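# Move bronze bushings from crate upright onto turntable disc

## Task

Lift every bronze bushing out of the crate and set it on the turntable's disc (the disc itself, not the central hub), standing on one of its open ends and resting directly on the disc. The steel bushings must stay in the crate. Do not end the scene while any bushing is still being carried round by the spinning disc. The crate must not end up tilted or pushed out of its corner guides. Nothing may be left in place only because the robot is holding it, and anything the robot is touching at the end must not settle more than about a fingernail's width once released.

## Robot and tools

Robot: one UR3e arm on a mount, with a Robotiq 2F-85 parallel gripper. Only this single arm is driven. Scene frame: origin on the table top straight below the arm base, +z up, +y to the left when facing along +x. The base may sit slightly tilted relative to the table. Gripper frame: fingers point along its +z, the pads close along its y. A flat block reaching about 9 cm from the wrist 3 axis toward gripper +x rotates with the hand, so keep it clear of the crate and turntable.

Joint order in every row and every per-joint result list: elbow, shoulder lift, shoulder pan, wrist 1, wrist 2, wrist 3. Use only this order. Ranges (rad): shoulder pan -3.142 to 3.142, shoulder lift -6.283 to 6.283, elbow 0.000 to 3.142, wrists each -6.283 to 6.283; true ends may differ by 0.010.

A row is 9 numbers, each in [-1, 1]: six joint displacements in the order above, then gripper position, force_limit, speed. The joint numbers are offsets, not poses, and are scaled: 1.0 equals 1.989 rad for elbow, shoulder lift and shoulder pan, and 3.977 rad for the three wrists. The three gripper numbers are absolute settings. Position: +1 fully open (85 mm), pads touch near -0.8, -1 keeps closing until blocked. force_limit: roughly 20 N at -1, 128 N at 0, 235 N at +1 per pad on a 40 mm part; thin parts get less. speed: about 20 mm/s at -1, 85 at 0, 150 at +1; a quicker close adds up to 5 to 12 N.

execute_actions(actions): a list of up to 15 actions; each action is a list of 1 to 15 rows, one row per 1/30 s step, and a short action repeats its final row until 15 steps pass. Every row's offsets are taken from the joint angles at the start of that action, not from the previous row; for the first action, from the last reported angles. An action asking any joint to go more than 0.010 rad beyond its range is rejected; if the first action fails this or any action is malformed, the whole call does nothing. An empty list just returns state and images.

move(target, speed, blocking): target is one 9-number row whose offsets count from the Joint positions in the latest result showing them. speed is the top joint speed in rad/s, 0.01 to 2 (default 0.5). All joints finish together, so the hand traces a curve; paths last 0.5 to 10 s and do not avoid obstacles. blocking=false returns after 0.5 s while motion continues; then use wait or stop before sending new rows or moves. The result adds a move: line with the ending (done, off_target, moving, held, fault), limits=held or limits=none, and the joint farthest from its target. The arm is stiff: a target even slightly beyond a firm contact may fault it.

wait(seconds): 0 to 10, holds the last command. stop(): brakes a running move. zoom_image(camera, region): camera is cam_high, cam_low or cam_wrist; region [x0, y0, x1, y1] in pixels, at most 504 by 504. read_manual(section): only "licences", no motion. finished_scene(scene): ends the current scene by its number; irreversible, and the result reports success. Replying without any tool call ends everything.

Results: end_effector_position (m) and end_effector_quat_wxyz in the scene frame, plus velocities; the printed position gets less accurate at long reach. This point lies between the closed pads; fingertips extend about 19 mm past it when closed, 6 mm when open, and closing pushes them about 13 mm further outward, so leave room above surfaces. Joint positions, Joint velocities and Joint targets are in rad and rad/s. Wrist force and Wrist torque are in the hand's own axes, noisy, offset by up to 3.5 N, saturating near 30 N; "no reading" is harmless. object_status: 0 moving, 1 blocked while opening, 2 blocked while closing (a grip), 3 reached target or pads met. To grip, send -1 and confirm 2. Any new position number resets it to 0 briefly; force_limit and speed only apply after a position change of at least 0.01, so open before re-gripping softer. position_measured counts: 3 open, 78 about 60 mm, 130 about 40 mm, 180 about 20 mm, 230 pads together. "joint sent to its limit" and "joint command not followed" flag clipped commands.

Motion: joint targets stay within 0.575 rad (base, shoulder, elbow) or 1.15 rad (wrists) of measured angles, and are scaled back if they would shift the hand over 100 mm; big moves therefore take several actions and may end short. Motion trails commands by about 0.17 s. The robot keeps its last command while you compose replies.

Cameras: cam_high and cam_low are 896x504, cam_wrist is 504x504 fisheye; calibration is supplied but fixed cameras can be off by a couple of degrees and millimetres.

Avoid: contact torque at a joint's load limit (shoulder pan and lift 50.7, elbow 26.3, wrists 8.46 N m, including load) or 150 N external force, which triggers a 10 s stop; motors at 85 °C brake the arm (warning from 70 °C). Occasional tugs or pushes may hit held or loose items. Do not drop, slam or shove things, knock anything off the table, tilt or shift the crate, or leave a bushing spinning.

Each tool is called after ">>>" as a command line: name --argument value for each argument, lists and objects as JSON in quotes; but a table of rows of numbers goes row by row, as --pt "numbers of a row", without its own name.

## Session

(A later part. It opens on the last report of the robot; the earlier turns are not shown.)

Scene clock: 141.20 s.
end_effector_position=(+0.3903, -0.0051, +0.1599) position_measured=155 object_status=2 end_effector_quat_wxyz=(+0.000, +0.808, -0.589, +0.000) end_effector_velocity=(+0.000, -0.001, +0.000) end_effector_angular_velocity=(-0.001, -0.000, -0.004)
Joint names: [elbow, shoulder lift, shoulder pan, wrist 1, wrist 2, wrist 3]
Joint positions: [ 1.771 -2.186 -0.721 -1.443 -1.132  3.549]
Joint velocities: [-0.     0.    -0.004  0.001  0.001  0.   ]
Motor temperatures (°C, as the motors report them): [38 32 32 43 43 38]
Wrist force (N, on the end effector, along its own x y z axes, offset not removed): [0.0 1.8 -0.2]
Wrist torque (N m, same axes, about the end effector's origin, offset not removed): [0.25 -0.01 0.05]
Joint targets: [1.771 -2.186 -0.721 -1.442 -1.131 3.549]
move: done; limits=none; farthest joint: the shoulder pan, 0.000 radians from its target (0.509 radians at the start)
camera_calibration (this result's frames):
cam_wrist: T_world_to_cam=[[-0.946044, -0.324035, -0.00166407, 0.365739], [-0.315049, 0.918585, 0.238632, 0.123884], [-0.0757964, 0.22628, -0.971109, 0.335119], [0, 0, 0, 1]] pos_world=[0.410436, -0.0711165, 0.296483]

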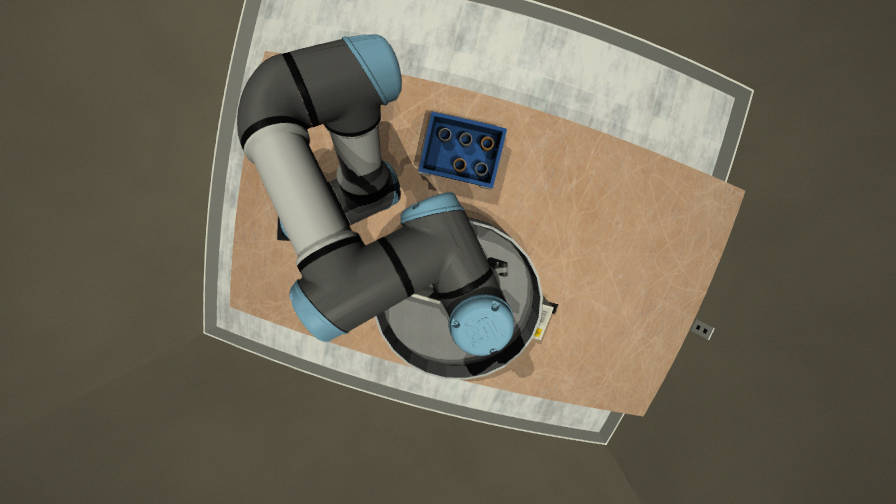

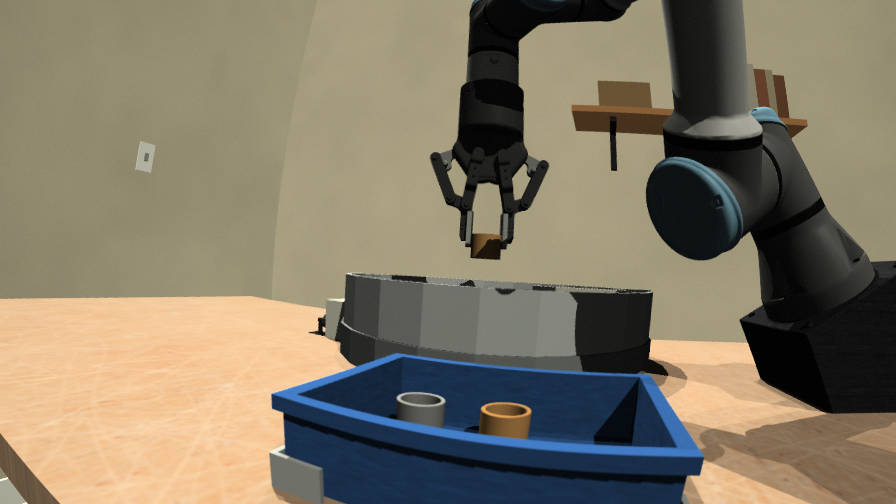

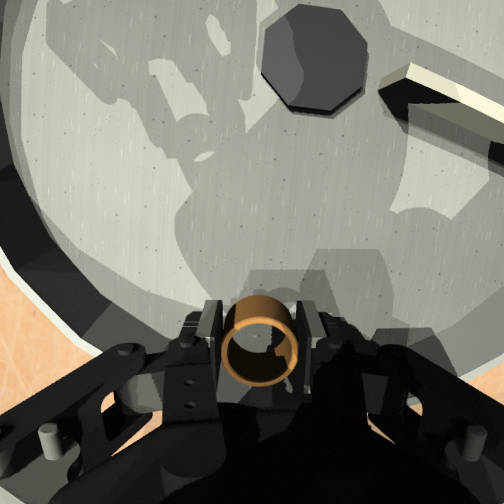

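>>> move --target '[0.144,0.0895,0.0606,-0.1293,-0.0093,0,-1,-0.5,0]' --speed 0.25

Scene clock: 149.83 s.
end_effector_position=(+0.3901, -0.0253, +0.0798) position_measured=155 object_status=2 end_effector_quat_wxyz=(+0.000, +0.844, -0.537, -0.001) end_effector_velocity=(+0.000, +0.000, -0.000) end_effector_angular_velocity=(+0.000, +0.000, +0.001)
Joint names: [elbow, shoulder lift, shoulder pan, wrist 1, wrist 2, wrist 3]
Joint positions: [ 2.058 -2.008 -0.601 -1.957 -1.169  3.549]
Joint velocities: [ 0.     0.001  0.001 -0.002 -0.    -0.   ]
Motor temperatures (°C, as the motors report them): [38 32 32 43 43 38]
Wrist force (N, on the end effector, along its own x y z axes, offset not removed): [-0.2 3.5 -30.0]
Wrist torque (N m, same axes, about the end effector's origin, offset not removed): [0.16 -0.41 0.02]
Joint targets: [2.058 -2.008 -0.601 -1.957 -1.169 3.549]
move: done; limits=none; farthest joint: the wrist 1, 0.001 radians from its target (0.515 radians at the start)
camera_calibration (this result's frames):
cam_wrist: T_world_to_cam=[[-0.898236, -0.439511, -0.00117309, 0.337255], [-0.426936, 0.871896, 0.239839, 0.203796], [-0.104389, 0.215933, -0.970812, 0.272796], [0, 0, 0, 1]] pos_world=[0.418419, -0.0883675, 0.21635]

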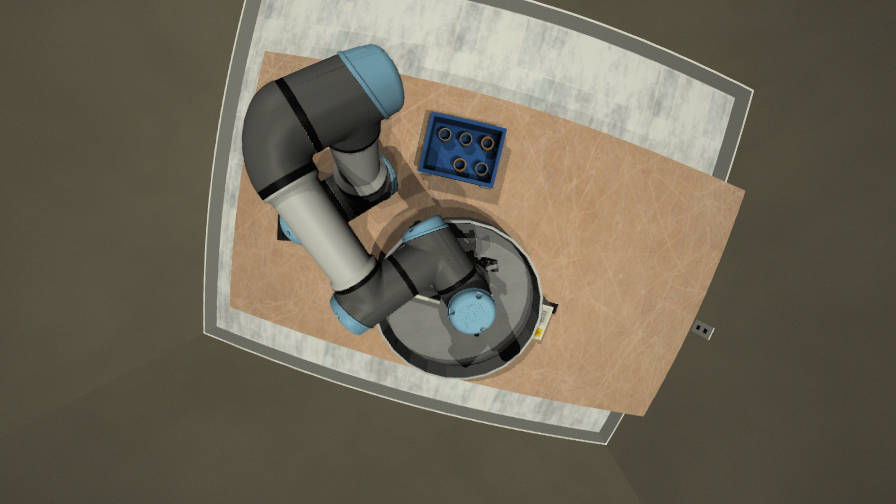

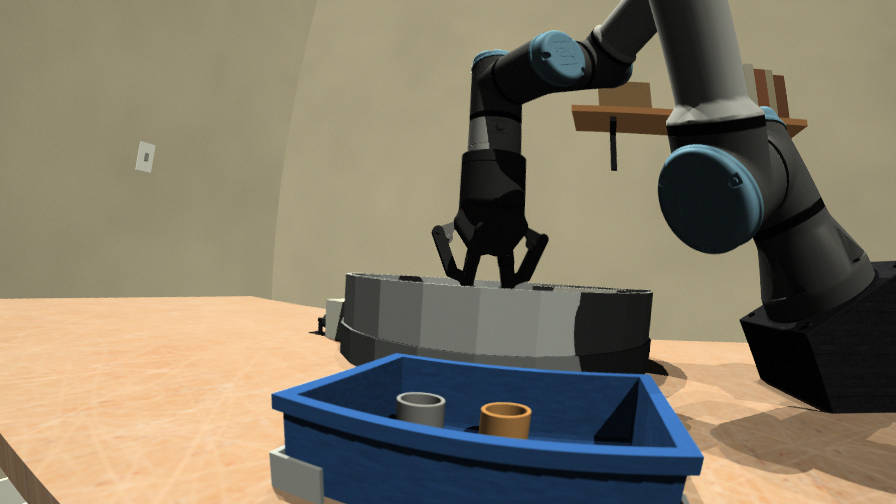

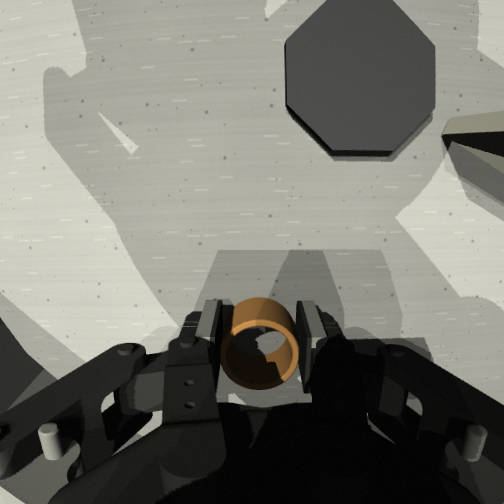

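>>> execute_actions --actions '[[[0,0,0,0,0,0,-0.08,-0.5,0]],[[0,0,0,0,0,0,-0.08,-0.5,0]]]'

>>> move --target '[-0.144,-0.0895,-0.0606,0.1293,0.0093,0,-0.08,-0.5,0]'

>>> move --target '[0.0474,-0.0502,0.2557,-0.0423,-0.0476,0,-0.08,-0.5,0]' --speed 0.8

Scene clock: 154.03 s.
end_effector_position=(+0.3900, -0.0252, +0.0798) position_measured=139 object_status=3 end_effector_quat_wxyz=(+0.000, +0.844, -0.537, -0.001) end_effector_velocity=(+0.000, +0.000, -0.000) end_effector_angular_velocity=(+0.001, -0.000, +0.001)
Joint names: [elbow, shoulder lift, shoulder pan, wrist 1, wrist 2, wrist 3]
Joint positions: [ 2.058 -2.008 -0.601 -1.957 -1.169  3.549]
Joint velocities: [-0.     0.     0.001 -0.     0.    -0.   ]
Motor temperatures (°C, as the motors report them): [38 32 32 43 43 38]
Wrist force (N, on the end effector, along its own x y z axes, offset not removed): [0.5 1.2 0.2]
Wrist torque (N m, same axes, about the end effector's origin, offset not removed): [0.11 -0.15 0.02]
Joint targets: [2.058 -2.008 -0.601 -1.957 -1.169 3.549]
camera_calibration (this result's frames):
cam_wrist: T_world_to_cam=[[-0.898245, -0.439493, -0.00110432, 0.337236], [-0.426885, 0.871874, 0.240009, 0.203738], [-0.104519, 0.216058, -0.97077, 0.272803], [0, 0, 0, 1]] pos_world=[0.418407, -0.0883622, 0.216303]

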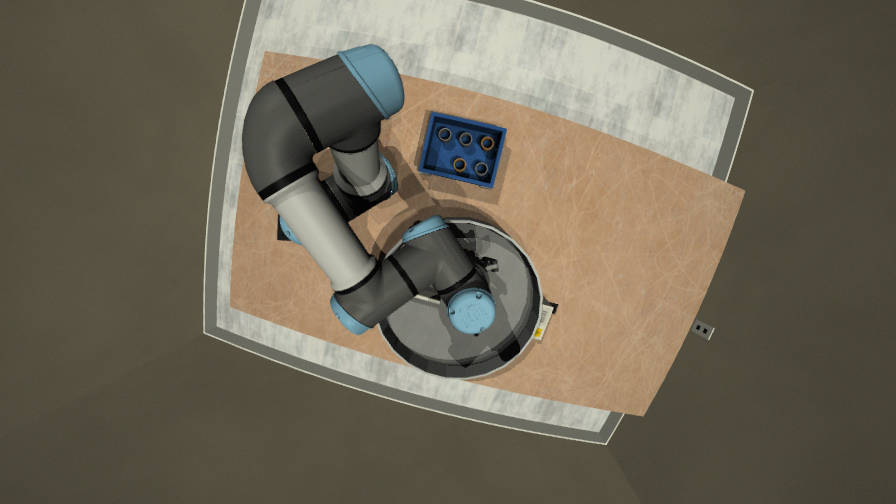

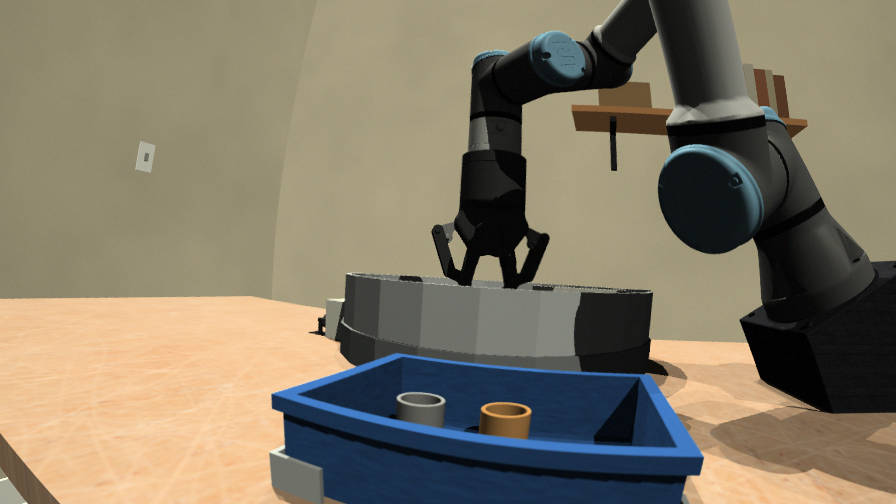

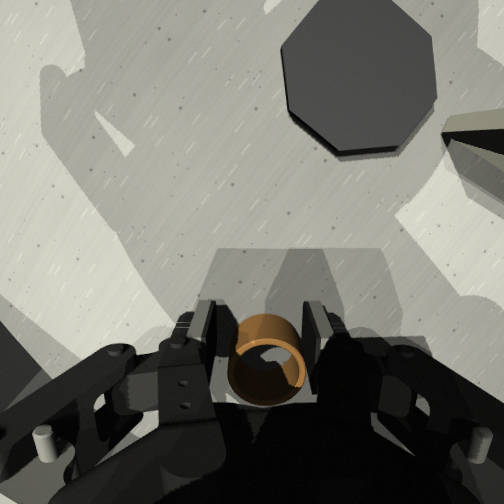

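Scene clock: 155.70 s.
end_effector_position=(+0.3903, -0.0051, +0.1598) position_measured=139 object_status=3 end_effector_quat_wxyz=(+0.000, +0.808, -0.589, +0.000) end_effector_velocity=(-0.000, -0.000, +0.000) end_effector_angular_velocity=(+0.000, +0.000, -0.002)
Joint names: [elbow, shoulder lift, shoulder pan, wrist 1, wrist 2, wrist 3]
Joint positions: [ 1.771 -2.186 -0.721 -1.443 -1.132  3.549]
Joint velocities: [-0.    -0.001 -0.002  0.002  0.    -0.   ]
Motor temperatures (°C, as the motors report them): [38 32 32 43 43 38]
Wrist force (N, on the end effector, along its own x y z axes, offset not removed): [0.9 1.9 0.9]
Wrist torque (N m, same axes, about the end effector's origin, offset not removed): [0.24 -0.13 0.03]
Joint targets: [1.771 -2.186 -0.721 -1.442 -1.132 3.549]
move: done; limits=none; farthest joint: the shoulder pan, 0.000 radians from its target (0.121 radians at the start)
camera_calibration (this result's frames):
cam_wrist: T_world_to_cam=[[-0.946039, -0.324049, -0.00162083, 0.365723], [-0.315046, 0.91856, 0.238734, 0.123853], [-0.0758726, 0.226362, -0.971084, 0.335122], [0, 0, 0, 1]] pos_world=[0.410434, -0.0711127, 0.296456]

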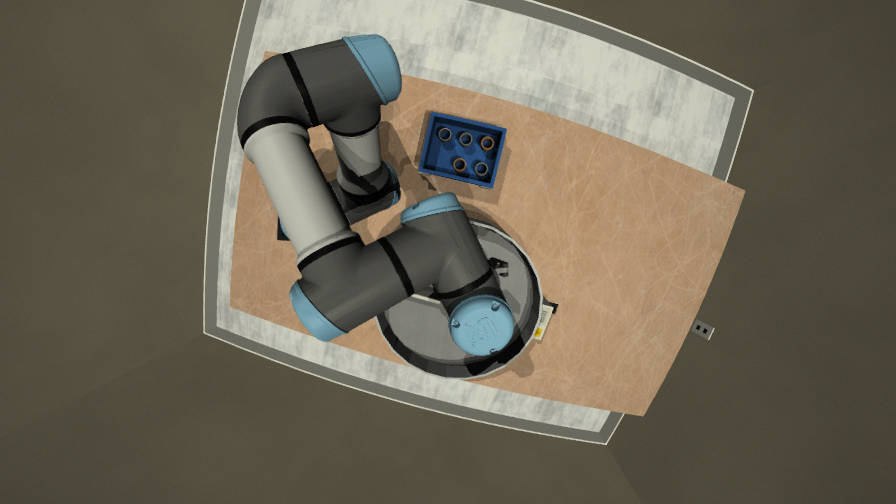

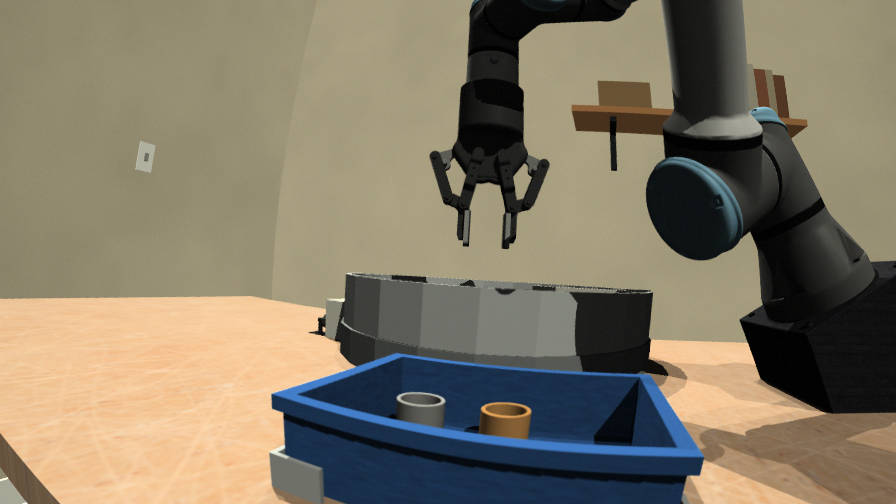

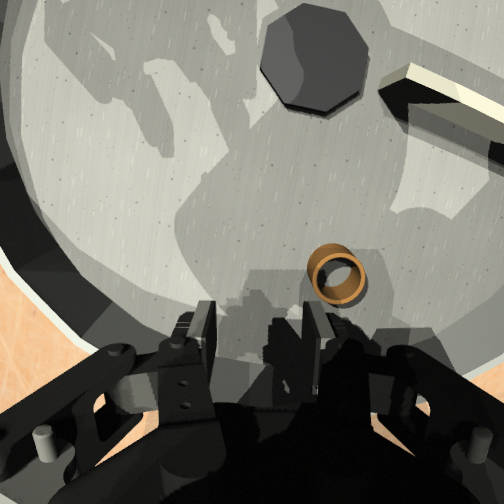

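Scene clock: 157.07 s.
end_effector_position=(+0.3602, +0.0998, +0.1699) position_measured=139 object_status=3 end_effector_quat_wxyz=(+0.000, +0.929, -0.369, -0.000) end_effector_velocity=(-0.000, +0.000, -0.000) end_effector_angular_velocity=(+0.000, +0.000, +0.002)
Joint names: [elbow, shoulder lift, shoulder pan, wrist 1, wrist 2, wrist 3]
Joint positions: [ 1.866 -2.286 -0.213 -1.611 -1.321  3.549]
Joint velocities: [ 0.001 -0.001  0.002 -0.001 -0.    -0.   ]
Motor temperatures (°C, as the motors report them): [38 32 32 43 43 38]
Wrist force (N, on the end effector, along its own x y z axes, offset not removed): [0.9 1.1 0.7]
Wrist torque (N m, same axes, about the end effector's origin, offset not removed): [0.17 -0.19 -0.01]
Joint targets: [1.866 -2.286 -0.213 -1.611 -1.321 3.549]
move: done; limits=none; farthest joint: the wrist 1, 0.001 radians from its target (0.169 radians at the start)
camera_calibration (this result's frames):
cam_wrist: T_world_to_cam=[[-0.672869, -0.73976, -0.00170814, 0.314376], [-0.71858, 0.653052, 0.239095, 0.187354], [-0.175757, 0.162107, -0.970995, 0.361276], [0, 0, 0, 1]] pos_world=[0.40966, 0.0516452, 0.306539]

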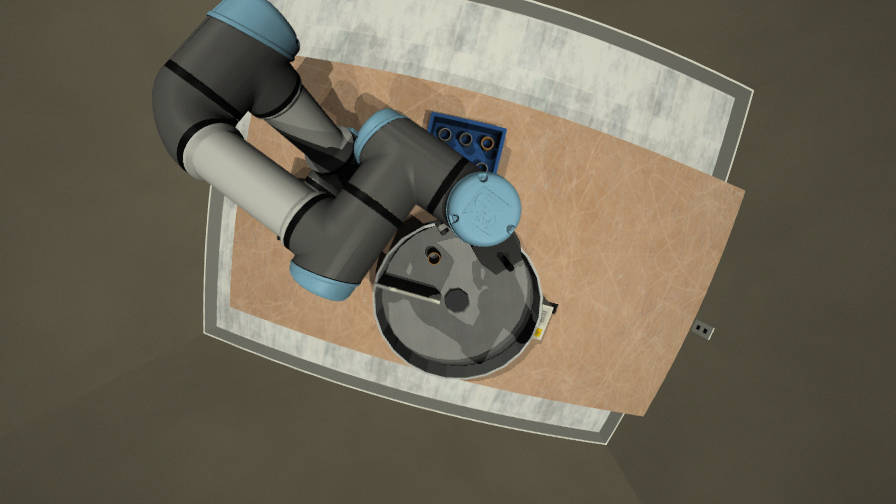

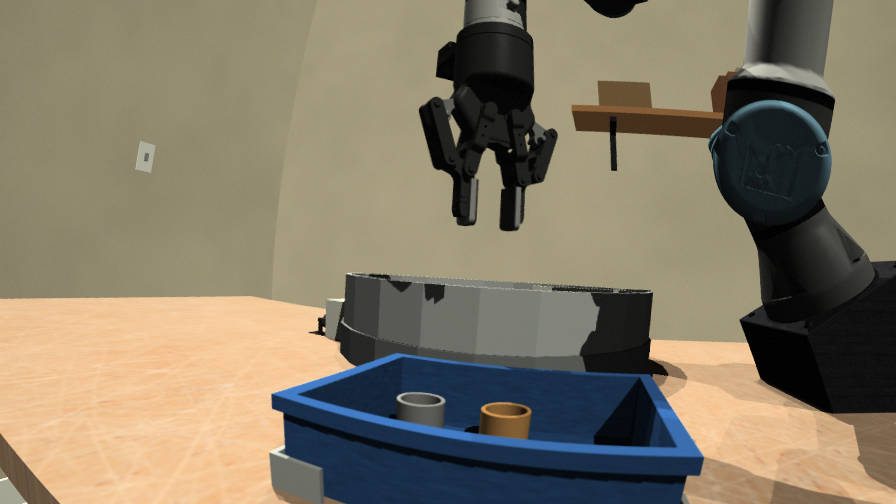

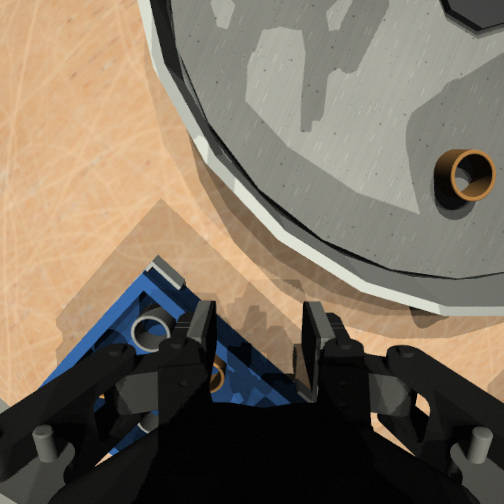

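>>> move --target '[0.0343,0.1127,0.3744,-0.0856,-0.0903,-0.0251,-0.08,-0.5,0]' --speed 0.8

>>> move --target '[0.1543,0.1746,-0.0299,-0.1657,0.0073,-0.0133,-0.08,-0.5,0]' --speed 0.25

Scene clock: 172.30 s.
end_effector_position=(+0.3147, +0.2030, +0.1598) position_measured=139 object_status=3 end_effector_quat_wxyz=(-0.000, +1.000, +0.000, -0.000) end_effector_velocity=(-0.000, +0.000, -0.000) end_effector_angular_velocity=(-0.001, -0.000, +0.002)
Joint names: [elbow, shoulder lift, shoulder pan, wrist 1, wrist 2, wrist 3]
Joint positions: [ 1.934 -2.061  0.532 -1.951 -1.68   3.449]
Joint velocities: [ 0.     0.001  0.001 -0.001 -0.001 -0.   ]
Motor temperatures (°C, as the motors report them): [38 32 32 43 43 38]
Wrist force (N, on the end effector, along its own x y z axes, offset not removed): [1.4 2.3 -0.2]
Wrist torque (N m, same axes, about the end effector's origin, offset not removed): [0.35 -0.22 0.00]
Joint targets: [1.934 -2.061 0.532 -1.951 -1.680 3.449]
move: done; limits=none; farthest joint: the shoulder pan, 0.000 radians from its target (0.744 radians at the start)
camera_calibration (this result's frames):
cam_wrist: T_world_to_cam=[[0.0187678, -0.999821, -0.00218977, 0.19532], [-0.970625, -0.0187451, 0.239867, 0.305259], [-0.239865, -0.00237633, -0.970803, 0.380267], [0, 0, 0, 1]] pos_world=[0.383839, 0.201911, 0.29637]

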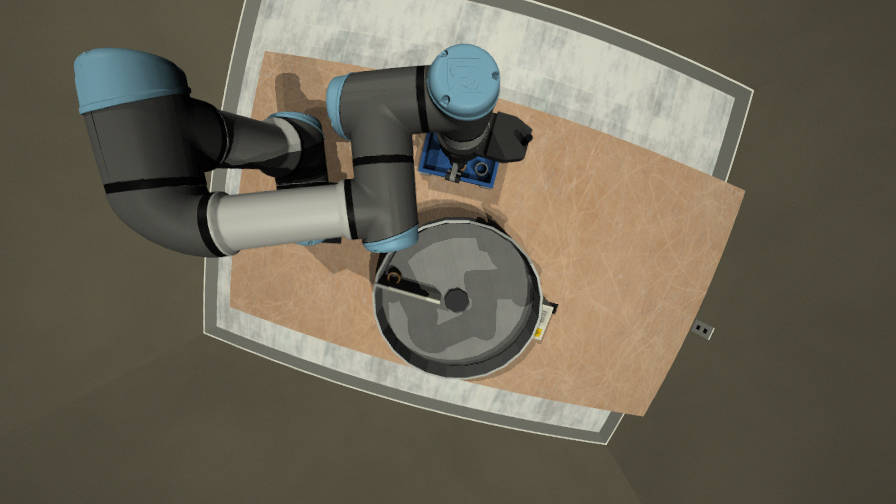

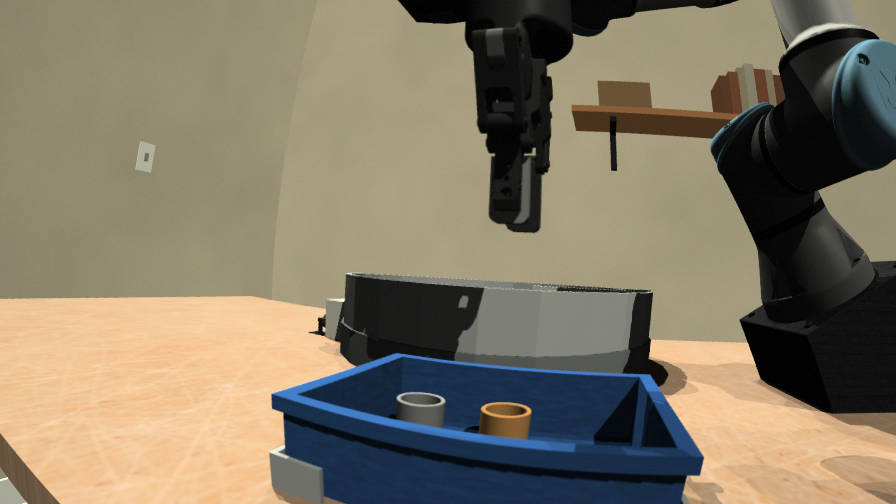

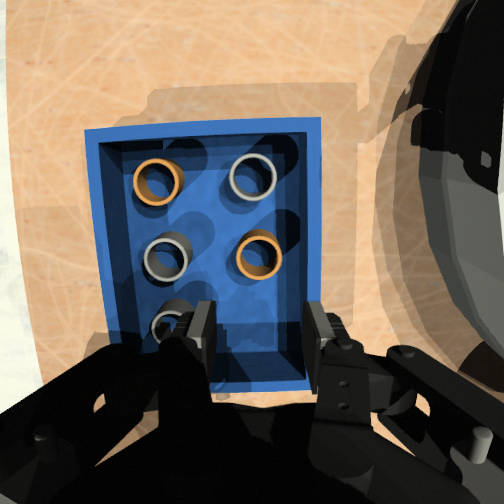

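Scene clock: 175.50 s.
end_effector_position=(+0.3147, +0.2030, +0.0359) position_measured=139 object_status=3 end_effector_quat_wxyz=(-0.000, +1.000, +0.001, -0.000) end_effector_velocity=(-0.000, -0.000, -0.001) end_effector_angular_velocity=(-0.000, +0.001, -0.000)
Joint names: [elbow, shoulder lift, shoulder pan, wrist 1, wrist 2, wrist 3]
Joint positions: [ 2.241 -1.714  0.472 -2.61  -1.651  3.396]
Joint velocities: [ 0.002  0.001 -0.001 -0.002  0.    -0.   ]
Motor temperatures (°C, as the motors report them): [38 32 32 43 43 38]
Wrist force (N, on the end effector, along its own x y z axes, offset not removed): [0.7 1.3 -0.4]
Wrist torque (N m, same axes, about the end effector's origin, offset not removed): [0.14 -0.14 0.02]
Joint targets: [2.241 -1.714 0.472 -2.610 -1.651 3.396]
move: done; limits=none; farthest joint: the shoulder lift, 0.001 radians from its target (0.348 radians at the start)
camera_calibration (this result's frames):
cam_wrist: T_world_to_cam=[[0.0195502, -0.999806, -0.00218124, 0.194804], [-0.970624, -0.0195028, 0.239808, 0.335145], [-0.239805, -0.00257115, -0.970818, 0.259946], [0, 0, 0, 1]] pos_world=[0.383828, 0.201971, 0.172415]

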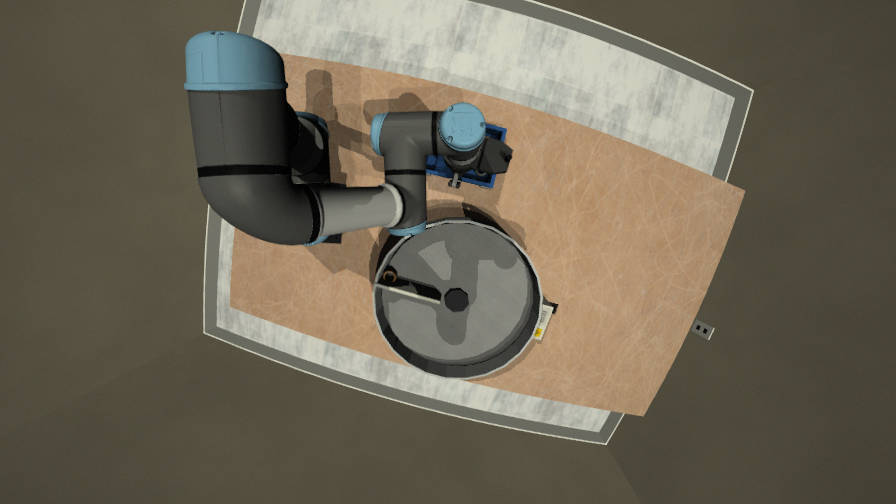

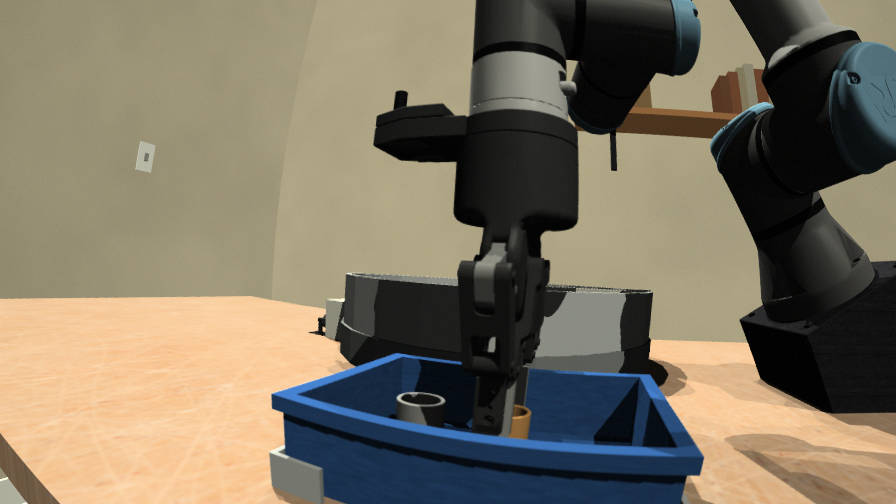

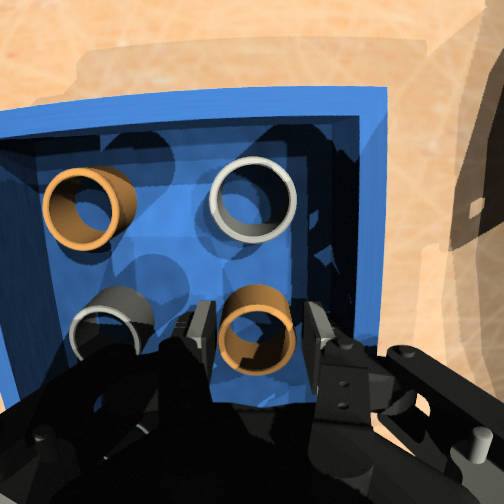

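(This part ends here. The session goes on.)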